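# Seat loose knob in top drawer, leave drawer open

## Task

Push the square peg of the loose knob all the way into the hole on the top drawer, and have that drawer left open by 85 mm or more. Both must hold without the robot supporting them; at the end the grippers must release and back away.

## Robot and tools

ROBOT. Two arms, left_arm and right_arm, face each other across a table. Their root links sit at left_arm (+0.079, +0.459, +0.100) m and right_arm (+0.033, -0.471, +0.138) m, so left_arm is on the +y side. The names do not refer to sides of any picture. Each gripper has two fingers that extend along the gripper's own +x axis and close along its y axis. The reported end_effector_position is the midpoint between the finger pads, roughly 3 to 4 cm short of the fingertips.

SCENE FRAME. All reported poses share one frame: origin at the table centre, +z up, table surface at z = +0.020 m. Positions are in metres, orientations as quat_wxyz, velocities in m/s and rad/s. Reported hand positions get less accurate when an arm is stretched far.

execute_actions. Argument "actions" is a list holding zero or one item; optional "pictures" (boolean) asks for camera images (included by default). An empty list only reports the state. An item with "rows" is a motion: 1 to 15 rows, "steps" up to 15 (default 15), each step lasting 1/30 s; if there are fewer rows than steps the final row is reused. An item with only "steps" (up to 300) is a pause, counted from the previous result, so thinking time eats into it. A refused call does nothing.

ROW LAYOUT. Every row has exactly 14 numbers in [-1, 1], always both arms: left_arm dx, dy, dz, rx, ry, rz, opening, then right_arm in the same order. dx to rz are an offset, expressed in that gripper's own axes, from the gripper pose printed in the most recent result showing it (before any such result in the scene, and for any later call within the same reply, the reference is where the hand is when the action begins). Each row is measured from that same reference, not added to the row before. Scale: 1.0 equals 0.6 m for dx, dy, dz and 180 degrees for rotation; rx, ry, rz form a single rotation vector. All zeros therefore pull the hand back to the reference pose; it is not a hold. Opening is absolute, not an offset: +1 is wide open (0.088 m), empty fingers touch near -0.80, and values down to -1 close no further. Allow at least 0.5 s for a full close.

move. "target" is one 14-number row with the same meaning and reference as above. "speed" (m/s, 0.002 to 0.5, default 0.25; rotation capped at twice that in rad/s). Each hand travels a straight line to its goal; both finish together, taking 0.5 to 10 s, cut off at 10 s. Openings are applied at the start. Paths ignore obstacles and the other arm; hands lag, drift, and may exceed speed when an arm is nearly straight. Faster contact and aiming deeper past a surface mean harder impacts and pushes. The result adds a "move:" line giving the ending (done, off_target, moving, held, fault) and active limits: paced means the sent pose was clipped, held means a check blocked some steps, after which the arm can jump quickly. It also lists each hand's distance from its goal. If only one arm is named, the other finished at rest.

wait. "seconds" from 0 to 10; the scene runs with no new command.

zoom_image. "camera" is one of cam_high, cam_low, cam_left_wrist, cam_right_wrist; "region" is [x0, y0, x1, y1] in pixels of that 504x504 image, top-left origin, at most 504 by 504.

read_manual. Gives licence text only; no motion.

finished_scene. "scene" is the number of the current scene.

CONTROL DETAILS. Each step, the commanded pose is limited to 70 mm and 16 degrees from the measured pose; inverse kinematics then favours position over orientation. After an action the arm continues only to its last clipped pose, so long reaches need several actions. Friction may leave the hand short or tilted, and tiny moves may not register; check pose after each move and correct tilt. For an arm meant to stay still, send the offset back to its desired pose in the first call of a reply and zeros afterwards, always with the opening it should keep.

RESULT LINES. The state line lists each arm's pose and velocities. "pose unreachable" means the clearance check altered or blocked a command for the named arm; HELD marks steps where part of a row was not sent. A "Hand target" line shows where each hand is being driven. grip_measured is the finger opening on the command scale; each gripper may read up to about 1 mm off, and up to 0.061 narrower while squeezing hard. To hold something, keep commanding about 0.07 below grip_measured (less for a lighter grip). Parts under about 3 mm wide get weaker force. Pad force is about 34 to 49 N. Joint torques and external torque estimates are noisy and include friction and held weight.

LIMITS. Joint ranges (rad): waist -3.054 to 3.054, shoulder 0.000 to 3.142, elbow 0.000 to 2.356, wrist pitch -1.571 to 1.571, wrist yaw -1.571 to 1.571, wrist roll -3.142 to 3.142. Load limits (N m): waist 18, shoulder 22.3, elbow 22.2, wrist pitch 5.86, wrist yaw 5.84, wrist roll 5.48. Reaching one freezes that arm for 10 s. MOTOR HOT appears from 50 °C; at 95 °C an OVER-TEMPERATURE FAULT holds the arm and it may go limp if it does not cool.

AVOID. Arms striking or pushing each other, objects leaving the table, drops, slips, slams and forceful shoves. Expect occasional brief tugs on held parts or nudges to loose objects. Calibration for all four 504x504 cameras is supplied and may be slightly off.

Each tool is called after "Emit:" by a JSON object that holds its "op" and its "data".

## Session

Emit:
{"op": "execute_actions", "data": {"actions": []}}

Scene clock: 0.00 s of 4500.00 s.
left_arm: end_effector_position=(+0.1315, +0.1486, +0.4256) grip_measured=+1.000 end_effector_quat_wxyz=(+0.765, -0.018, -0.022, -0.644) end_effector_velocity=(+0.000, +0.000, -0.002) end_effector_angular_velocity=(+0.006, +0.009, +0.004) | right_arm: end_effector_position=(-0.0926, -0.1791, +0.4577) grip_measured=+0.991 end_effector_quat_wxyz=(+0.549, +0.018, -0.014, +0.835) end_effector_velocity=(+0.003, +0.001, -0.005) end_effector_angular_velocity=(-0.017, -0.015, -0.015)
Joint positions: left_arm=[ 0.     0.845  0.652  0.249 -0.006  0.001  0.088] | right_arm=[-0.001  0.858  0.645  0.258 -0.    -0.004  0.088]
Joint velocities: left_arm=[-0.002 -0.002 -0.002 -0.007 -0.007 -0.007  0.   ] | right_arm=[-0.007 -0.002 -0.002 -0.022  0.007 -0.007 -0.   ]
Joint torques (N m, as the arm reports them, + toward a larger angle): no reading
External joint torques (N m, as the arm's controller estimates them; a push from outside toward a larger angle lowers the number): no reading
Heat: left arm: hottest shoulder 33 °C (+0.0 °C/min); right arm: hottest shoulder 32 °C (+0.0 °C/min).
Hand target (left_arm): +0.131, +0.149, +0.426; +0.765, -0.018, -0.022, -0.644
Hand target (right_arm): -0.093, -0.179, +0.458; +0.549, +0.018, -0.014, +0.835

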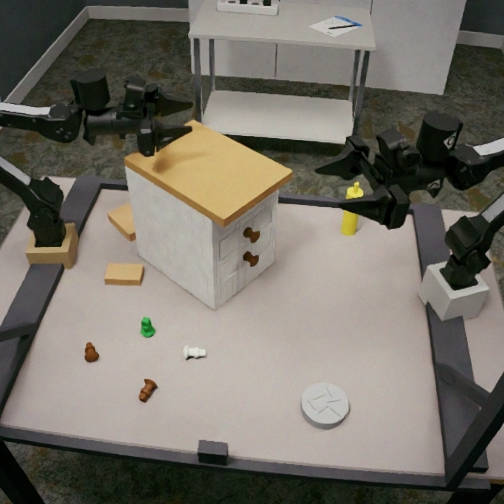

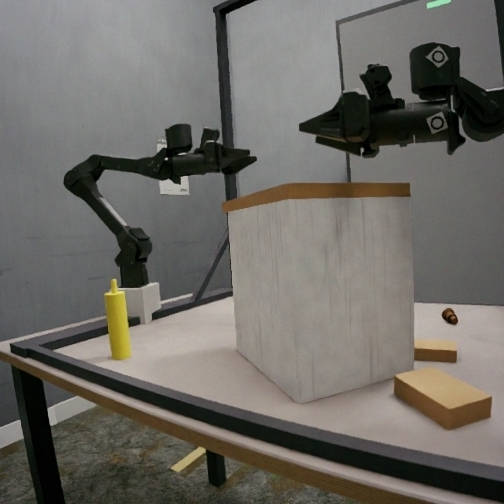

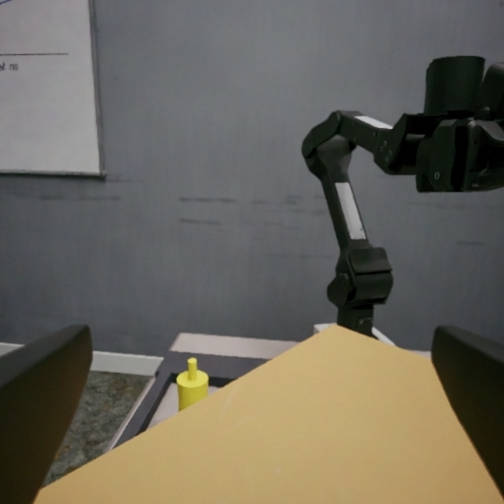

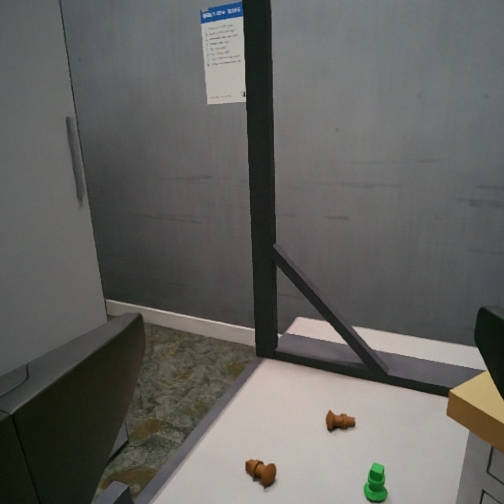

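Emit:
{"op": "zoom_image", "data": {"camera": "cam_high", "region": [70,310,230,420]}}

Emit:
{"op": "zoom_image", "data": {"camera": "cam_right_wrist", "region": [220,390,420,504]}}

Emit:
{"op": "zoom_image", "data": {"camera": "cam_high", "region": [120,120,320,320]}}

Region (70, 310, 230, 420) of cam_high's 504x504 image, scaled by 3.150, with more detail than that image has; it fills the top 346 rows of this view, and the rest is white.

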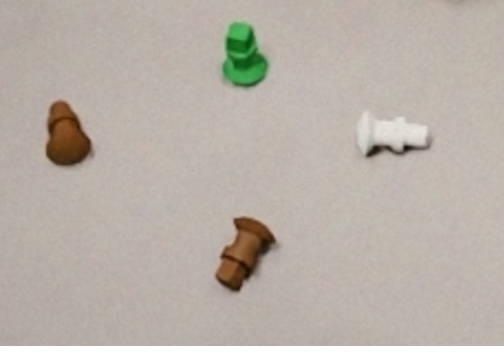

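Region (220, 390, 420, 504) of cam_right_wrist's 504x504 image, scaled by 2.520, with more detail than that image has; it fills the top 287 rows of this view, and the rest is white.

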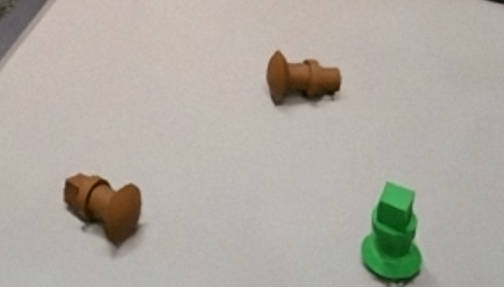

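Region (120, 120, 320, 320) of cam_high's 504x504 image, scaled by 2.520, with more detail than that image has.

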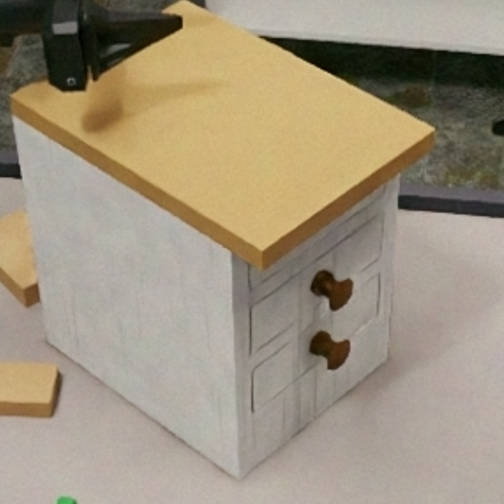

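Emit:
{"op": "move", "data": {"target": [-0.16,-0.445,-0.06,0.148,0.31,-0.256,1,0,0,0,0,0,0,1], "speed": 0.25}}

Scene clock: 24.87 s of 4500.00 s.
left_arm: end_effector_position=(-0.1432, +0.1973, +0.3835) grip_measured=+1.000 end_effector_quat_wxyz=(+0.373, +0.449, +0.180, -0.791) end_effector_velocity=(-0.000, -0.001, +0.001) end_effector_angular_velocity=(+0.000, -0.003, +0.008) | right_arm: end_effector_position=(-0.0926, -0.1791, +0.4577) grip_measured=+0.991 end_effector_quat_wxyz=(+0.549, +0.018, -0.014, +0.835) end_effector_velocity=(-0.002, -0.001, -0.002) end_effector_angular_velocity=(-0.003, -0.011, +0.019)
Joint positions: left_arm=[-0.889  1.48   1.652 -1.182 -0.047  0.021  0.088] | right_arm=[-0.001  0.858  0.645  0.258 -0.    -0.004  0.088]
Joint velocities: left_arm=[-0.002  0.007  0.012 -0.007 -0.007 -0.007  0.   ] | right_arm=[-0.002 -0.002 -0.002 -0.007 -0.022 -0.007 -0.   ]
Joint torques (N m, as the arm reports them, + toward a larger angle): left_arm=[-0.28 -4.44  6.8   0.94  0.12 -0.05] | right_arm=[ 0.04 -2.31  8.49  2.04  0.01 -0.02]
External joint torques (N m, as the arm's controller estimates them; a push from outside toward a larger angle lowers the number): left_arm=[-0.28  0.7   0.97 -0.23  0.15 -0.05] | right_arm=[ 0.02 -0.07  1.25  0.25  0.01 -0.03]
Heat: left arm: hottest elbow 36 °C (+7.2 °C/min); right arm: hottest wrist pitch 35 °C (+7.2 °C/min).
Hand target (left_arm): -0.147, +0.197, +0.385; -0.370, -0.449, -0.181, +0.793
Hand target (right_arm): -0.093, -0.179, +0.458; +0.549, +0.018, -0.014, +0.835
Off the commanded pose (left_arm): 0.005 m, 0 deg.
Off the commanded pose (right_arm): 0.000 m, 0 deg.
After step 90, 18.63 s passed at rest.
move: done
camera_calibration (this result's frames):
cam_left_wrist: T_world_to_cam=[[-0.759617, 0.650041, -0.0207173, -0.224529], [0.634158, 0.733235, -0.245378, 0.0765501], [-0.144315, -0.199531, -0.969206, 0.472605], [0, 0, 0, 1]] pos_world=[-0.150897, 0.184123, 0.472183]

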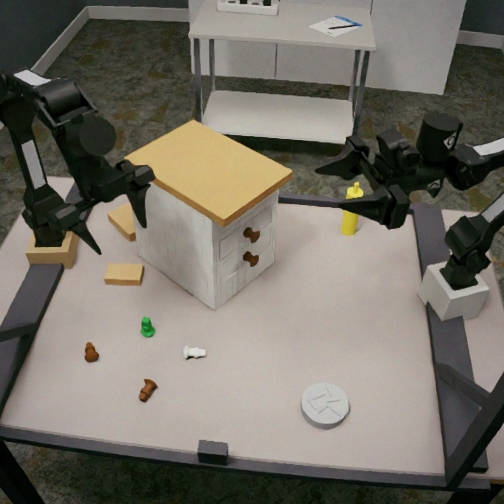

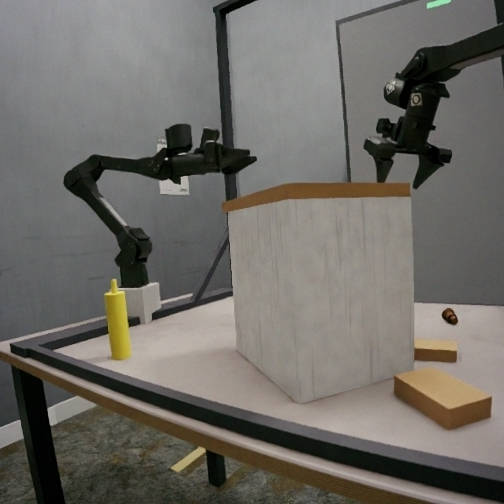

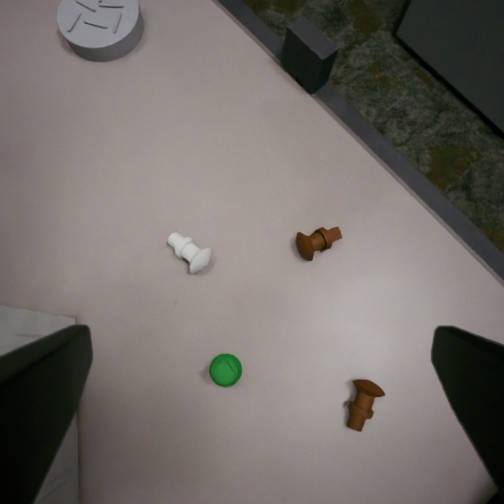

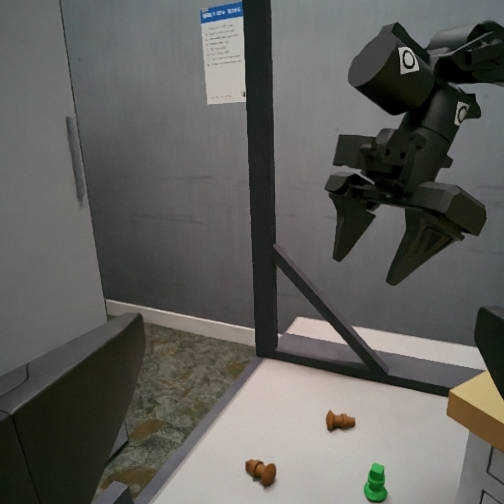

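Emit:
{"op": "zoom_image", "data": {"camera": "cam_left_wrist", "region": [150,200,410,450]}}

Emit:
{"op": "zoom_image", "data": {"camera": "cam_right_wrist", "region": [230,400,410,504]}}

Region (150, 200, 410, 450) of cam_left_wrist's 504x504 image, scaled by 1.938, with more detail than that image has; it fills the top 485 rows of this view, and the rest is white.

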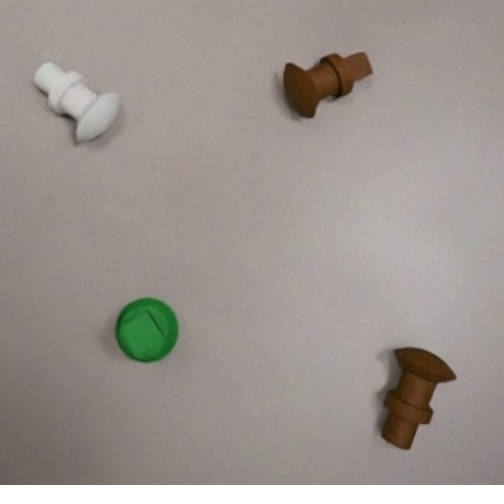

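Region (230, 400, 410, 504) of cam_right_wrist's 504x504 image, scaled by 2.800, with more detail than that image has; it fills the top 291 rows of this view, and the rest is white.

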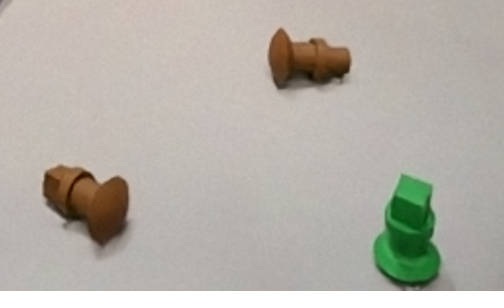

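Emit:
{"op": "move", "data": {"target": [0.409,-0.108,-0.029,0.373,0.146,-0.122,1,-0.07,-0.03,-0.25,0,0,-0.33,1], "speed": 0.25}}

Scene clock: 67.23 s of 4500.00 s.
left_arm: end_effector_position=(-0.2591, +0.1469, +0.1679) grip_measured=+1.000 end_effector_quat_wxyz=(-0.126, +0.693, -0.130, -0.698) end_effector_velocity=(+0.003, +0.002, -0.004) end_effector_angular_velocity=(+0.013, -0.025, +0.005) | right_arm: end_effector_position=(-0.0595, -0.2060, +0.3063) grip_measured=+0.991 end_effector_quat_wxyz=(+0.890, +0.018, +0.006, +0.455) end_effector_velocity=(+0.000, +0.001, +0.001) end_effector_angular_velocity=(-0.001, -0.011, -0.011)
Joint positions: left_arm=[-0.989  2.352  2.091 -1.301  0.004  1.11   0.088] | right_arm=[ 0.494  1.572  0.362  1.333  1.527 -0.086  0.088]
Joint velocities: left_arm=[-0.002  0.012  0.007 -0.022 -0.007 -0.007  0.   ] | right_arm=[-0.002  0.066 -0.002  0.212  0.007 -0.154 -0.001]
Joint torques (N m, as the arm reports them, + toward a larger angle): left_arm=[-0.23 -8.69  6.43  0.02 -0.12  0.1 ] | right_arm=[ 0.29 -3.64  6.07  1.36  0.09 -0.19]
External joint torques (N m, as the arm's controller estimates them; a push from outside toward a larger angle lowers the number): left_arm=[-0.23  1.67  1.08 -0.28 -0.17  0.1 ] | right_arm=[ 0.3   0.54  1.93  0.3   0.17 -0.19]
Heat: left arm: hottest elbow 39 °C (+5.1 °C/min); right arm: hottest wrist pitch 37 °C (+4.1 °C/min).
Hand target (left_arm): -0.261, +0.146, +0.164; -0.130, +0.695, -0.131, -0.695
Hand target (right_arm): -0.061, -0.206, +0.306; +0.891, +0.017, +0.006, +0.454
Off the commanded pose (left_arm): 0.005 m, 1 deg.
Off the commanded pose (right_arm): 0.003 m, 1 deg.
After step 90, 36.13 s passed at rest.
move: done
camera_calibration (this result's frames):
cam_left_wrist: T_world_to_cam=[[0.333376, 0.942684, 0.0144142, -0.0500043], [0.897378, -0.321967, 0.301745, 0.265474], [0.289091, -0.0876594, -0.95328, 0.330088], [0, 0, 0, 1]] pos_world=[-0.316986, 0.161548, 0.235282]
cam_right_wrist: T_world_to_cam=[[0.820913, -0.56553, -0.0792341, -0.0337484], [-0.240953, -0.217235, -0.945912, 0.264448], [0.517729, 0.795603, -0.314598, 0.372443], [0, 0, 0, 1]] pos_world=[-0.101401, -0.257955, 0.36464]

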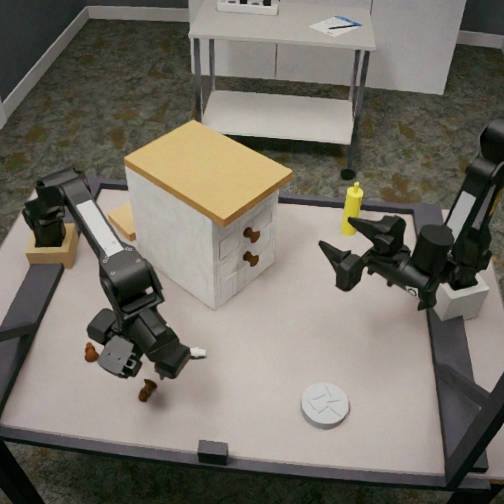

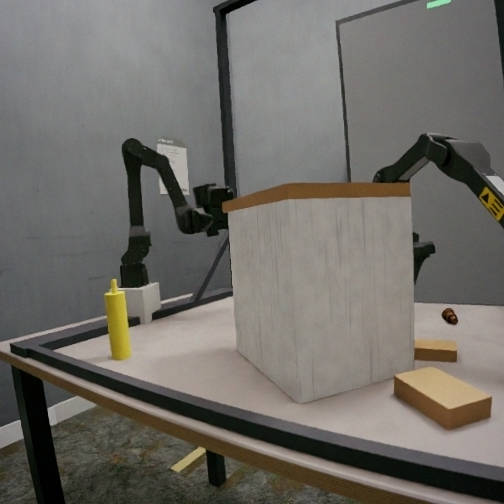

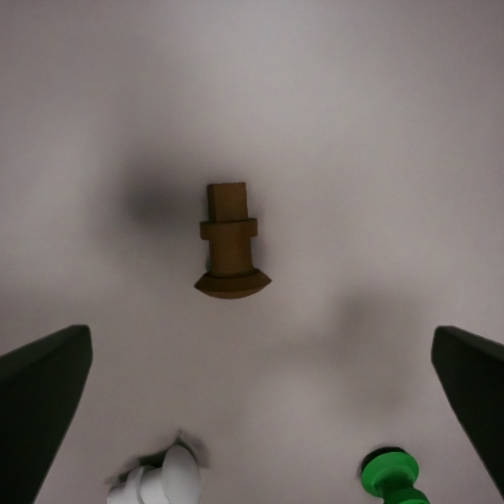

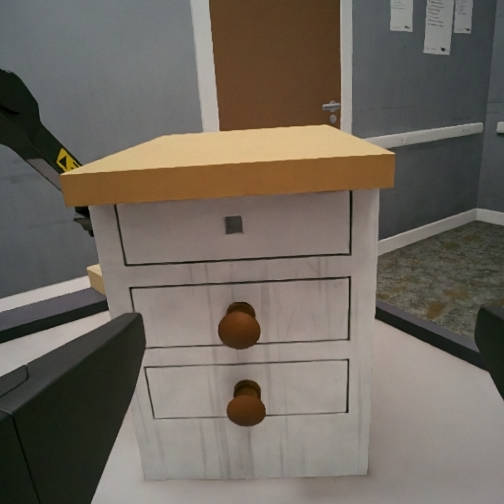

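Emit:
{"op": "move", "data": {"target": [0.075,0.021,0.05,0,0,0,0.3,0,0,0,0,0,0,1], "speed": 0.15}}

Scene clock: 84.47 s of 4500.00 s.
left_arm: end_effector_position=(-0.2896, +0.1466, +0.1282) grip_measured=+0.303 end_effector_quat_wxyz=(-0.126, +0.692, -0.130, -0.699) end_effector_velocity=(+0.002, +0.002, -0.006) end_effector_angular_velocity=(+0.009, -0.021, +0.005) | right_arm: end_effector_position=(-0.0597, -0.2059, +0.3064) grip_measured=+0.991 end_effector_quat_wxyz=(+0.890, +0.017, +0.005, +0.455) end_effector_velocity=(-0.002, +0.001, -0.002) end_effector_angular_velocity=(-0.021, -0.033, +0.024)
Joint positions: left_arm=[-1.031  2.485  2.17  -1.244  0.004  1.068  0.054] | right_arm=[ 0.494  1.579  0.362  1.354  1.527 -0.102  0.088]
Joint velocities: left_arm=[-0.002  0.012 -0.002 -0.007 -0.007 -0.007 -0.   ] | right_arm=[ 0.002  0.002 -0.007 -0.007 -0.022 -0.022  0.   ]
Joint torques (N m, as the arm reports them, + toward a larger angle): left_arm=[-0.23 -9.14  6.53  0.32  0.05 -0.07] | right_arm=[ 0.03 -4.87  5.05  1.08 -0.09  0.14]
External joint torques (N m, as the arm's controller estimates them; a push from outside toward a larger angle lowers the number): left_arm=[-0.23  1.83  1.18  0.    0.   -0.07] | right_arm=[ 0.03 -0.66  0.9   0.02  0.01  0.13]
Heat: left arm: hottest elbow 39 °C (+3.0 °C/min); right arm: hottest elbow 36 °C (+1.0 °C/min).
Hand target (left_arm): -0.292, +0.146, +0.123; -0.126, +0.692, -0.130, -0.699
Hand target (right_arm): -0.059, -0.206, +0.306; +0.890, +0.018, +0.006, +0.455
Off the commanded pose (left_arm): 0.006 m, 0 deg.
Off the commanded pose (right_arm): 0.000 m, 0 deg.
After step 90, 13.23 s passed at rest.
move: done
camera_calibration (this result's frames):
cam_left_wrist: T_world_to_cam=[[0.33341, 0.942704, 0.0120865, -0.0385962], [0.898116, -0.321488, 0.300055, 0.305099], [0.286748, -0.0891863, -0.953845, 0.300634], [0, 0, 0, 1]] pos_world=[-0.347353, 0.161283, 0.195679]
cam_right_wrist: T_world_to_cam=[[0.821011, -0.565654, -0.0773067, -0.0341102], [-0.23916, -0.217806, -0.946236, 0.264577], [0.518404, 0.795359, -0.314103, 0.372278], [0, 0, 0, 1]] pos_world=[-0.101709, -0.257763, 0.364649]

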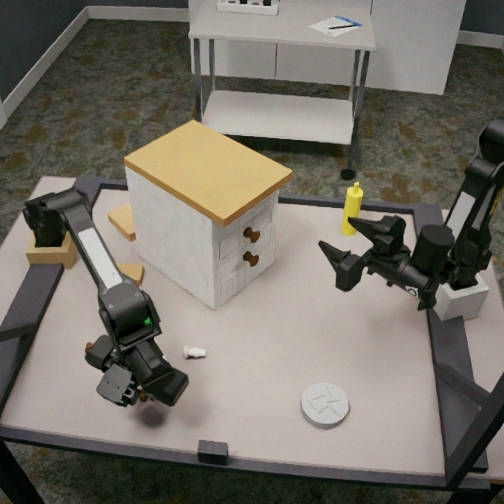

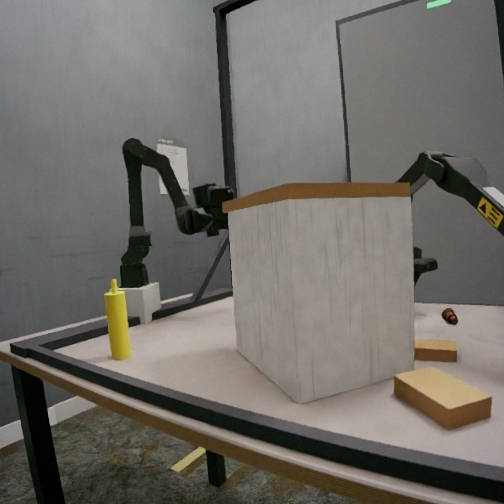

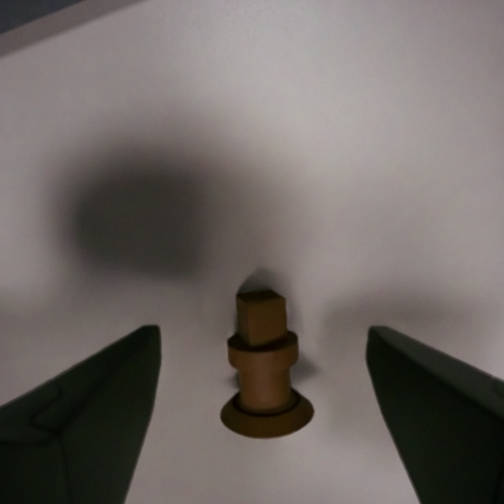

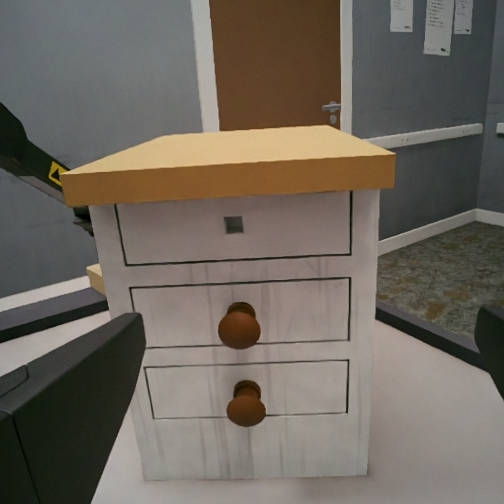

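Emit:
{"op": "move", "data": {"target": [0.037,0.002,0.009,0,0,0,0.0,0,0,0,0,0,0,1], "speed": 0.06}}

Scene clock: 91.30 s of 4500.00 s.
left_arm: end_effector_position=(-0.2962, +0.1444, +0.1158) grip_measured=+0.003 end_effector_quat_wxyz=(-0.120, +0.687, -0.136, -0.704) end_effector_velocity=(+0.002, -0.001, +0.002) end_effector_angular_velocity=(-0.015, -0.016, +0.006) | right_arm: end_effector_position=(-0.0597, -0.2059, +0.3064) grip_measured=+0.991 end_effector_quat_wxyz=(+0.890, +0.017, +0.005, +0.455) end_effector_velocity=(-0.001, +0.002, +0.001) end_effector_angular_velocity=(+0.003, -0.002, +0.019)
Joint positions: left_arm=[-1.036  2.502  2.152 -1.189  0.004  1.062  0.039] | right_arm=[ 0.494  1.579  0.362  1.354  1.527 -0.102  0.088]
Joint velocities: left_arm=[-0.002 -0.002  0.002 -0.007 -0.022 -0.007 -0.   ] | right_arm=[-0.002 -0.002 -0.002  0.007 -0.022 -0.007  0.   ]
Joint torques (N m, as the arm reports them, + toward a larger angle): left_arm=[-0.25 -9.62  4.04  0.48  0.04 -0.06] | right_arm=[ 0.04 -4.62  5.16  1.25 -0.09 -0.01]
External joint torques (N m, as the arm's controller estimates them; a push from outside toward a larger angle lowers the number): left_arm=[-0.35  1.59 -1.42  0.12  0.01 -0.06] | right_arm=[ 0.04 -0.37  0.98  0.18  0.   -0.02]
Heat: left arm: hottest elbow 39 °C (+2.0 °C/min); right arm: hottest wrist pitch 36 °C (+1.0 °C/min).
Hand target (left_arm): -0.295, +0.147, +0.106; -0.126, +0.692, -0.130, -0.699
Hand target (right_arm): -0.060, -0.206, +0.306; +0.890, +0.017, +0.005, +0.455
Off the commanded pose (left_arm): 0.010 m, 1 deg.
Off the commanded pose (right_arm): 0.000 m, 0 deg.
After step 90, 3.00 s passed at rest.
move: off_target (left_arm)
camera_calibration (this result's frames):
cam_left_wrist: T_world_to_cam=[[0.332745, 0.943002, -0.00527004, -0.0324755], [0.90294, -0.316987, 0.290205, 0.315945], [0.271994, -0.101323, -0.95695, 0.288228], [0, 0, 0, 1]] pos_world=[-0.35287, 0.159979, 0.18396]
cam_right_wrist: T_world_to_cam=[[0.821011, -0.565654, -0.0773067, -0.0341102], [-0.23916, -0.217806, -0.946236, 0.264577], [0.518404, 0.795359, -0.314103, 0.372278], [0, 0, 0, 1]] pos_world=[-0.101709, -0.257763, 0.364649]

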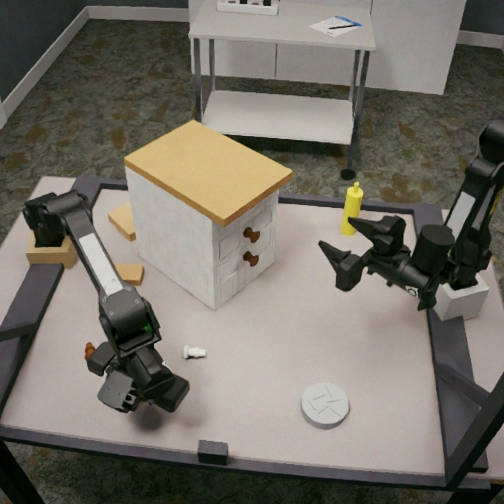

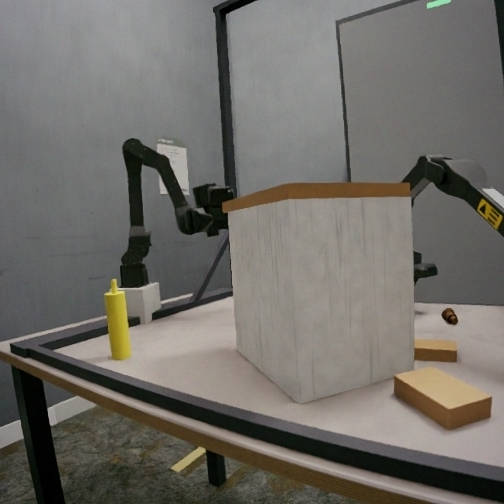

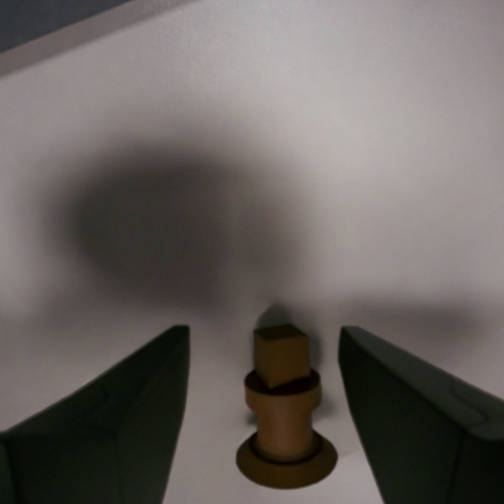

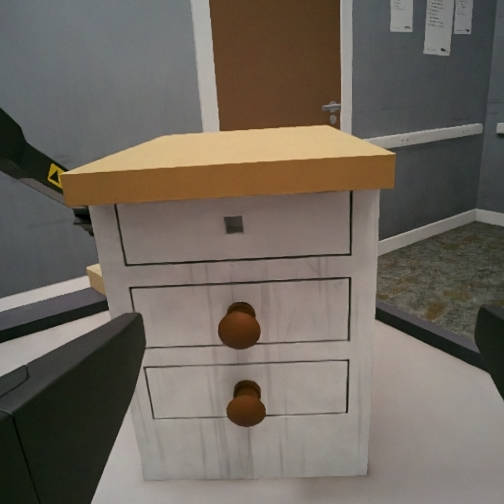

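Emit:
{"op": "move", "data": {"target": [0.025,-0.009,-0.008,0,0,0,0.0,0,0,0,0,0,0,1], "speed": 0.04}}

Scene clock: 98.77 s of 4500.00 s.
left_arm: end_effector_position=(-0.2920, +0.1478, +0.0965) grip_measured=+0.003 end_effector_quat_wxyz=(-0.122, +0.689, -0.134, -0.702) end_effector_velocity=(-0.002, -0.001, -0.002) end_effector_angular_velocity=(-0.023, +0.016, +0.005) | right_arm: end_effector_position=(-0.0597, -0.2059, +0.3064) grip_measured=+0.991 end_effector_quat_wxyz=(+0.890, +0.017, +0.005, +0.455) end_effector_velocity=(+0.002, -0.001, -0.001) end_effector_angular_velocity=(-0.010, -0.011, -0.010)
Joint positions: left_arm=[-1.036  2.498  2.067 -1.116  0.003  1.062  0.039] | right_arm=[ 0.494  1.579  0.362  1.354  1.527 -0.102  0.088]
Joint velocities: left_arm=[-0.002 -0.017 -0.042  0.051 -0.007 -0.007 -0.   ] | right_arm=[-0.002 -0.002 -0.002 -0.007  0.007 -0.007 -0.   ]
Joint torques (N m, as the arm reports them, + toward a larger angle): left_arm=[  0.26 -13.     3.56   0.43   0.07   0.1 ] | right_arm=[ 0.02 -4.61  5.13  1.25 -0.09  0.  ]
External joint torques (N m, as the arm's controller estimates them; a push from outside toward a larger angle lowers the number): left_arm=[ 0.34 -1.8  -1.93  0.1   0.02  0.11] | right_arm=[ 0.02 -0.38  0.97  0.18  0.   -0.01]
Heat: left arm: hottest shoulder 39 °C (+1.0 °C/min); right arm: hottest elbow 35 °C (-1.0 °C/min).
Hand target (left_arm): -0.290, +0.148, +0.101; -0.120, +0.687, -0.136, -0.703
Hand target (right_arm): -0.060, -0.206, +0.306; +0.890, +0.017, +0.005, +0.455
Off the commanded pose (left_arm): 0.004 m, 0 deg.
Off the commanded pose (right_arm): 0.000 m, 0 deg.
After step 90, 3.77 s passed at rest.
move: done
camera_calibration (this result's frames):
cam_left_wrist: T_world_to_cam=[[0.333098, 0.942892, 0.000907125, -0.0376111], [0.900972, -0.318573, 0.294553, 0.318057], [0.27802, -0.0972978, -0.955635, 0.270068], [0, 0, 0, 1]] pos_world=[-0.349117, 0.163065, 0.164436]
cam_right_wrist: T_world_to_cam=[[0.821011, -0.565654, -0.0773067, -0.0341102], [-0.23916, -0.217806, -0.946236, 0.264577], [0.518404, 0.795359, -0.314103, 0.372278], [0, 0, 0, 1]] pos_world=[-0.101709, -0.257763, 0.364649]

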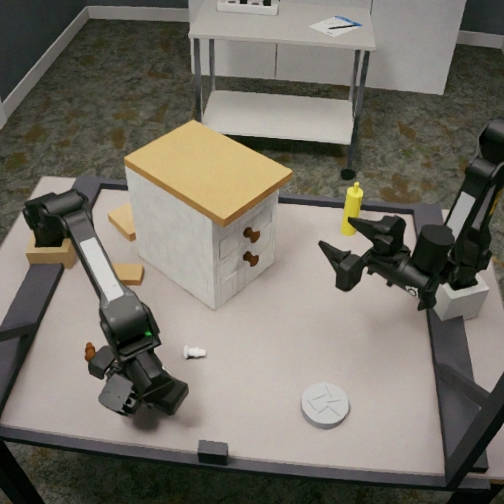

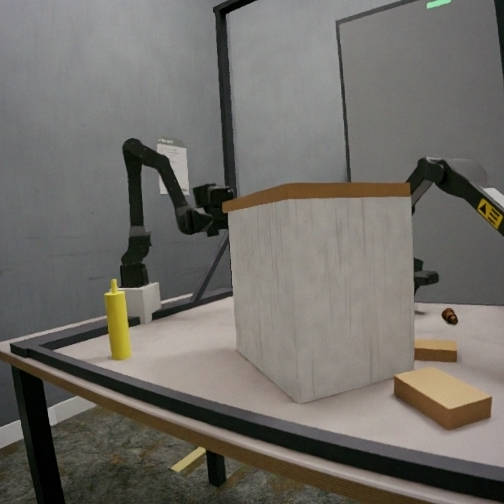

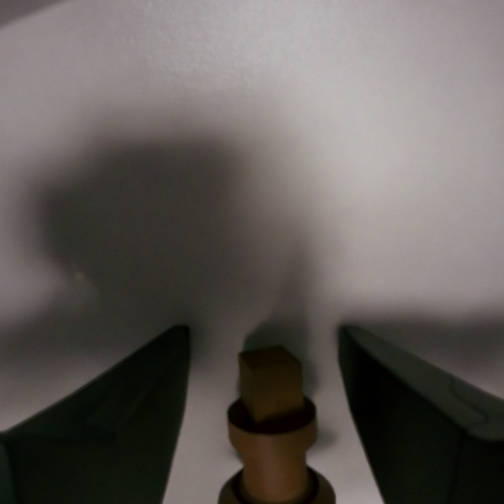

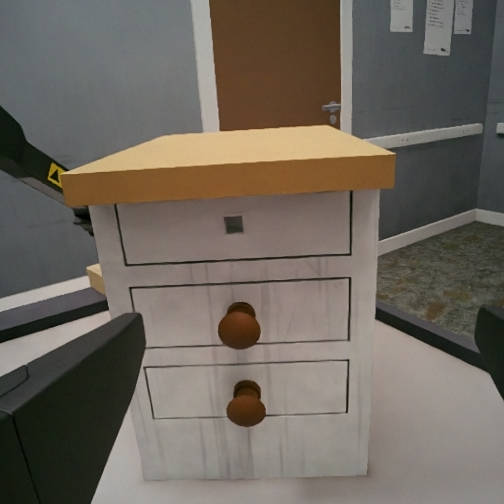

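Emit:
{"op": "execute_actions", "data": {"actions": []}}

Emit:
{"op": "zoom_image", "data": {"camera": "cam_high", "region": [80,350,220,450]}}

Scene clock: 105.87 s of 4500.00 s.
left_arm: end_effector_position=(-0.2920, +0.1478, +0.0965) grip_measured=+0.003 end_effector_quat_wxyz=(-0.121, +0.689, -0.134, -0.702) end_effector_velocity=(+0.001, +0.001, +0.000) end_effector_angular_velocity=(-0.001, -0.010, +0.005) | right_arm: end_effector_position=(-0.0597, -0.2059, +0.3064) grip_measured=+0.991 end_effector_quat_wxyz=(+0.890, +0.017, +0.005, +0.455) end_effector_velocity=(-0.002, +0.002, +0.001) end_effector_angular_velocity=(-0.003, -0.010, +0.019)
Joint positions: left_arm=[-1.036  2.496  2.064 -1.113  0.003  1.062  0.039] | right_arm=[ 0.494  1.579  0.362  1.354  1.527 -0.102  0.088]
Joint velocities: left_arm=[-0.002 -0.002 -0.002 -0.007 -0.007 -0.007 -0.001] | right_arm=[-0.002 -0.002  0.002 -0.007 -0.022 -0.007 -0.   ]
Joint torques (N m, as the arm reports them, + toward a larger angle): left_arm=[  0.16 -12.85   3.39   0.46   0.09   0.11] | right_arm=[ 0.05 -4.66  5.15  1.25 -0.09  0.  ]
External joint torques (N m, as the arm's controller estimates them; a push from outside toward a larger angle lowers the number): left_arm=[ 0.14 -1.77 -1.98  0.11  0.05  0.11] | right_arm=[ 0.04 -0.43  0.96  0.18  0.01 -0.01]
Heat: left arm: hottest shoulder 42 °C (+4.0 °C/min); right arm: hottest wrist pitch 35 °C (-1.0 °C/min).
Hand target (left_arm): -0.290, +0.148, +0.101; -0.120, +0.687, -0.136, -0.703
Hand target (right_arm): -0.060, -0.206, +0.306; +0.890, +0.017, +0.005, +0.455
Off the commanded pose (left_arm): 0.004 m, 0 deg.
Off the commanded pose (right_arm): 0.000 m, 0 deg.
Steps of this call (steps 1 to 90: nothing new was sent; then 4.10 s passed at rest). Readings (end_effector_position):
1: left_arm (-0.2919, +0.1479, +0.0964) | right_arm (-0.0597, -0.2059, +0.3064)
2: left_arm (-0.2920, +0.1478, +0.0964) | right_arm (-0.0597, -0.2059, +0.3064)
4: left_arm (-0.2920, +0.1478, +0.0964) | right_arm (-0.0597, -0.2059, +0.3064)
8: left_arm (-0.2920, +0.1478, +0.0964) | right_arm (-0.0597, -0.2059, +0.3064)
90: the state above
camera_calibration (this result's frames):
cam_left_wrist: T_world_to_cam=[[0.333099, 0.942892, -0.000407256, -0.0374689], [0.901316, -0.318284, 0.293812, 0.318209], [0.276904, -0.0982355, -0.955863, 0.26986], [0, 0, 0, 1]] pos_world=[-0.349051, 0.16312, 0.16444]
cam_right_wrist: T_world_to_cam=[[0.821011, -0.565654, -0.0773067, -0.0341102], [-0.23916, -0.217806, -0.946236, 0.264577], [0.518404, 0.795359, -0.314103, 0.372278], [0, 0, 0, 1]] pos_world=[-0.101709, -0.257763, 0.364649]

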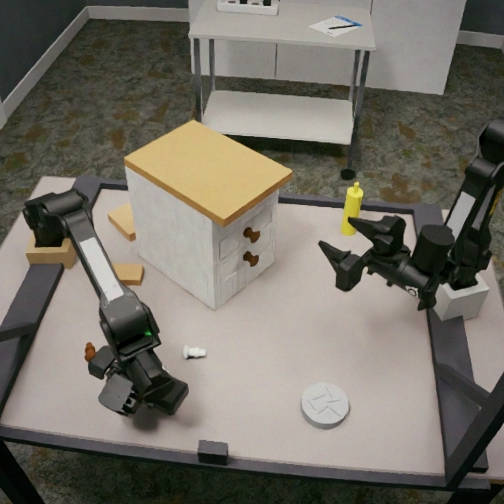

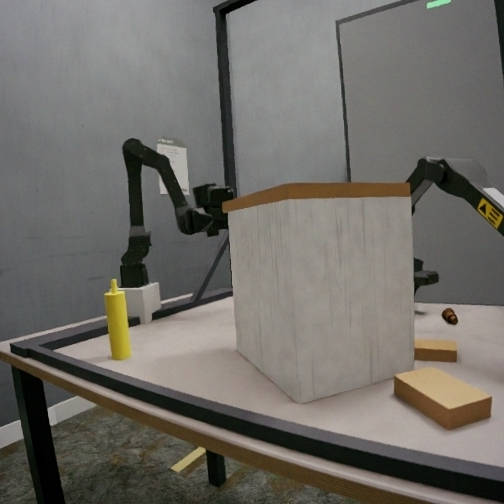

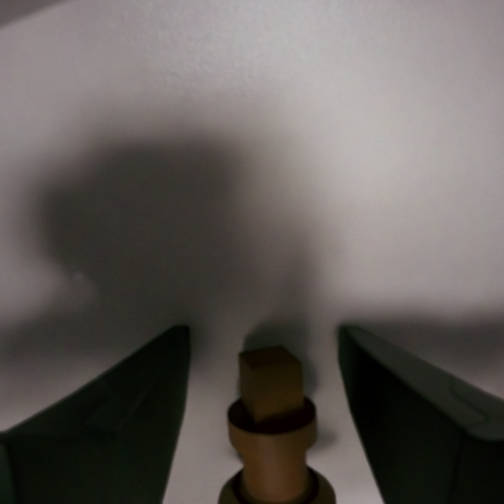

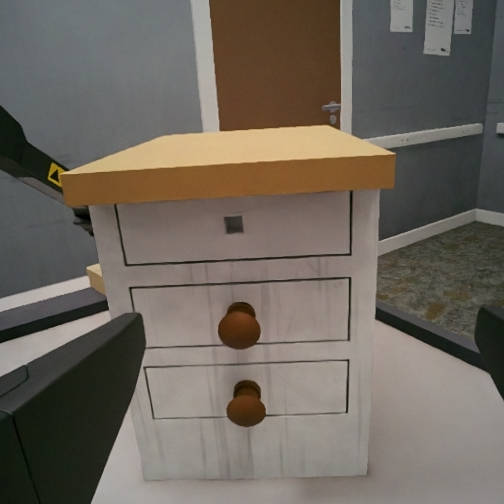

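Region (80, 350, 220, 450) of cam_high's 504x504 image, scaled by 3.600, with more detail than that image has; it fills the top 360 rows of this view, and the rest is white.

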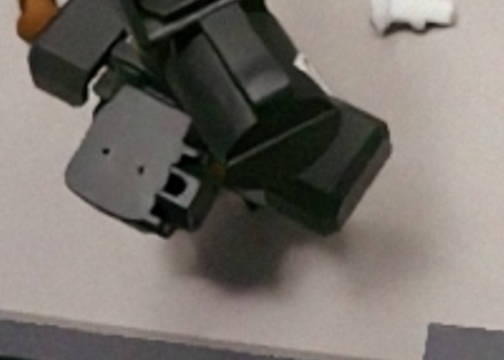

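Emit:
{"op": "move", "data": {"target": [0,0,0,0,0,0,-0.66,0,0,0,0,0,0,1]}}

Scene clock: 108.63 s of 4500.00 s.
left_arm: end_effector_position=(-0.2925, +0.1472, +0.0965) grip_measured=-0.590 end_effector_quat_wxyz=(-0.120, +0.688, -0.135, -0.703) end_effector_velocity=(+0.000, +0.000, -0.001) end_effector_angular_velocity=(-0.007, -0.003, +0.005) | right_arm: end_effector_position=(-0.0597, -0.2059, +0.3064) grip_measured=+0.991 end_effector_quat_wxyz=(+0.890, +0.017, +0.005, +0.455) end_effector_velocity=(+0.000, +0.002, -0.002) end_effector_angular_velocity=(-0.027, -0.041, +0.014)
Joint positions: left_arm=[-1.036  2.496  2.064 -1.11   0.003  1.062  0.01 ] | right_arm=[ 0.494  1.579  0.362  1.354  1.527 -0.102  0.088]
Joint velocities: left_arm=[-0.002 -0.002 -0.007  0.007 -0.007 -0.007  0.   ] | right_arm=[-0.007 -0.002 -0.007 -0.022 -0.022 -0.022 -0.   ]
Joint torques (N m, as the arm reports them, + toward a larger angle): left_arm=[ -0.11 -11.19   4.89   0.05   0.04   0.04] | right_arm=[ 0.04 -4.65  5.15  1.24 -0.09 -0.01]
External joint torques (N m, as the arm's controller estimates them; a push from outside toward a larger angle lowers the number): left_arm=[-0.11 -0.14 -0.45 -0.29 -0.01  0.04] | right_arm=[ 0.05 -0.46  1.03  0.19  0.01 -0.01]
Heat: left arm: hottest shoulder 43 °C (+4.0 °C/min); right arm: hottest wrist pitch 35 °C (-1.0 °C/min).
Hand target (left_arm): -0.292, +0.148, +0.096; -0.121, +0.689, -0.134, -0.702
Hand target (right_arm): -0.060, -0.206, +0.306; +0.890, +0.017, +0.005, +0.455
Off the commanded pose (left_arm): 0.001 m, 0 deg.
Off the commanded pose (right_arm): 0.000 m, 0 deg.
move: done
camera_calibration (this result's frames):
cam_left_wrist: T_world_to_cam=[[0.332734, 0.943015, -0.00336461, -0.0365691], [0.902207, -0.317293, 0.292143, 0.31869], [0.274428, -0.100242, -0.956369, 0.269564], [0, 0, 0, 1]] pos_world=[-0.349333, 0.162625, 0.164576]
cam_right_wrist: T_world_to_cam=[[0.821011, -0.565654, -0.0773067, -0.0341102], [-0.23916, -0.217806, -0.946236, 0.264577], [0.518404, 0.795359, -0.314103, 0.372278], [0, 0, 0, 1]] pos_world=[-0.101709, -0.257763, 0.364649]

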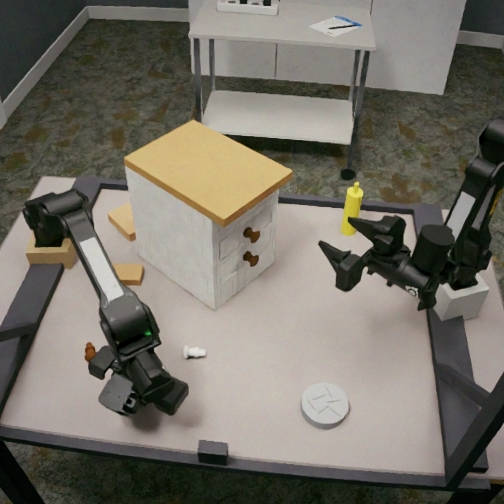

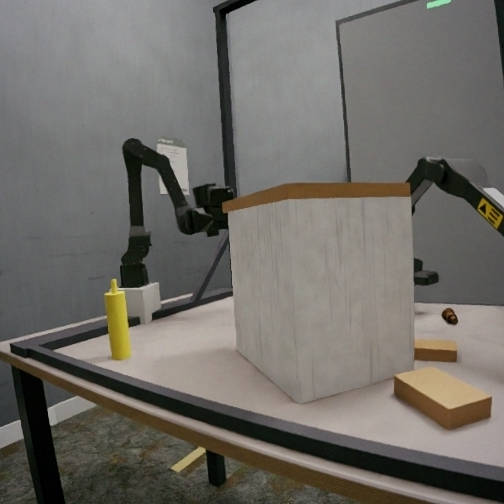

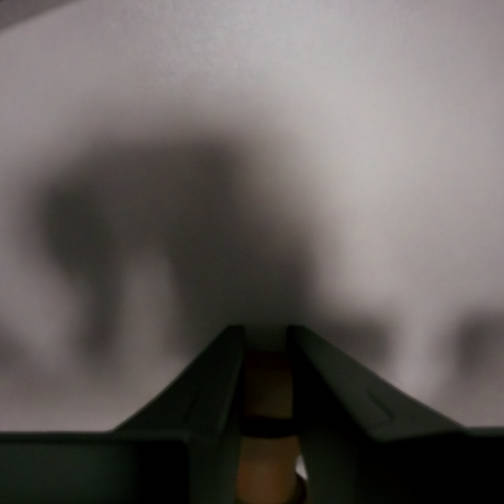

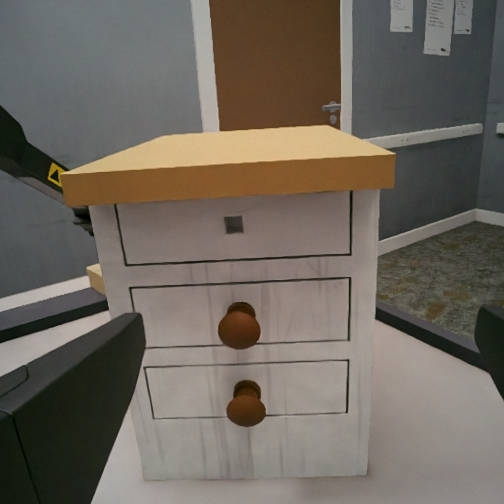

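Emit:
{"op": "move", "data": {"target": [-0.19,0.09,-0.19,0.25,0,0,-0.66,0,0,0,0,0,0,1], "speed": 0.2}}

Scene clock: 119.60 s of 4500.00 s.
left_arm: end_effector_position=(-0.1995, +0.0614, +0.1935) grip_measured=-0.590 end_effector_quat_wxyz=(-0.360, +0.592, -0.406, -0.596) end_effector_velocity=(+0.002, -0.001, -0.001) end_effector_angular_velocity=(-0.014, -0.016, +0.006) | right_arm: end_effector_position=(-0.0597, -0.2059, +0.3064) grip_measured=+0.991 end_effector_quat_wxyz=(+0.890, +0.017, +0.005, +0.455) end_effector_velocity=(-0.000, -0.000, -0.003) end_effector_angular_velocity=(-0.020, -0.028, +0.010)
Joint positions: left_arm=[-0.774  2.44   2.346 -1.413  0.004  2.106  0.01 ] | right_arm=[ 0.494  1.579  0.362  1.354  1.527 -0.102  0.088]
Joint velocities: left_arm=[-0.002 -0.002 -0.007  0.007 -0.022 -0.007 -0.   ] | right_arm=[ 0.002 -0.002 -0.007 -0.022 -0.007 -0.007 -0.   ]
Joint torques (N m, as the arm reports them, + toward a larger angle): left_arm=[  0.15 -13.8    6.11   0.48   0.25   0.12] | right_arm=[ 0.01 -4.64  5.15  1.24 -0.1   0.  ]
External joint torques (N m, as the arm's controller estimates them; a push from outside toward a larger angle lowers the number): left_arm=[ 0.15 -3.02  0.79  0.15  0.19  0.12] | right_arm=[ 0.01 -0.47  1.03  0.19  0.   -0.01]
Heat: left arm: hottest shoulder 45 °C (+6.0 °C/min); right arm: hottest wrist pitch 35 °C (-2.0 °C/min).
Hand target (left_arm): -0.201, +0.059, +0.209; -0.346, +0.589, -0.421, -0.597
Hand target (right_arm): -0.060, -0.206, +0.306; +0.890, +0.017, +0.005, +0.455
Off the commanded pose (left_arm): 0.017 m, 2 deg.
Off the commanded pose (right_arm): 0.000 m, 0 deg.
joint sent to its limit (left arm) — the command would take joint 3 (elbow) past its upper limit, so that joint was sent only as far as its limit.
After step 90, 5.53 s passed at rest.
move: off_target (left_arm)
camera_calibration (this result's frames):
cam_left_wrist: T_world_to_cam=[[0.8999, 0.434423, -0.0381689, 0.164775], [0.421135, -0.842959, 0.334762, 0.107289], [0.113254, -0.317326, -0.941529, 0.306448], [0, 0, 0, 1]] pos_world=[-0.22817, 0.116102, 0.258903]
cam_right_wrist: T_world_to_cam=[[0.821011, -0.565654, -0.0773067, -0.0341102], [-0.23916, -0.217806, -0.946236, 0.264577], [0.518404, 0.795359, -0.314103, 0.372278], [0, 0, 0, 1]] pos_world=[-0.101709, -0.257763, 0.364649]

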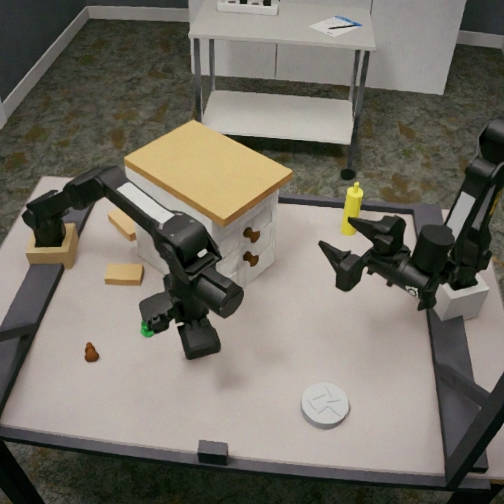

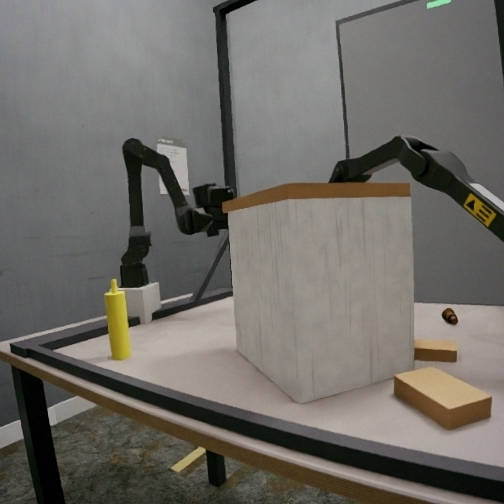

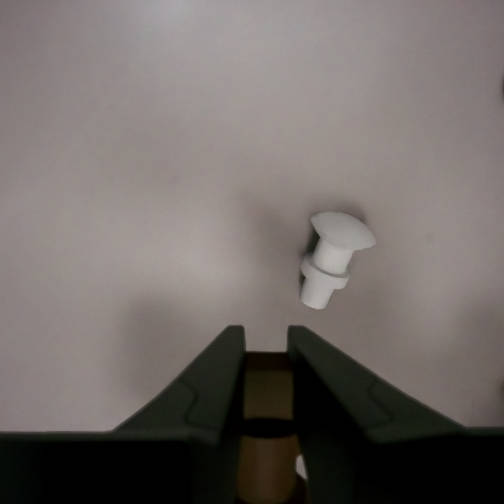

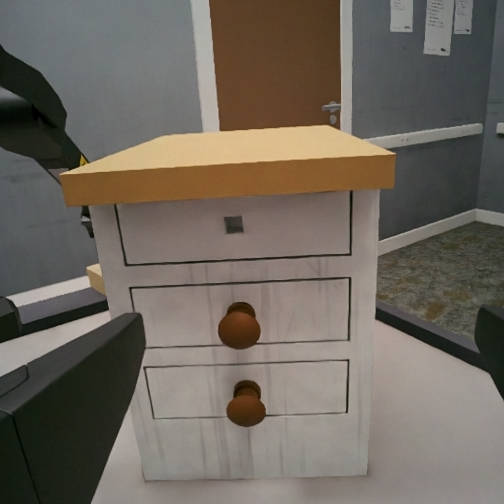

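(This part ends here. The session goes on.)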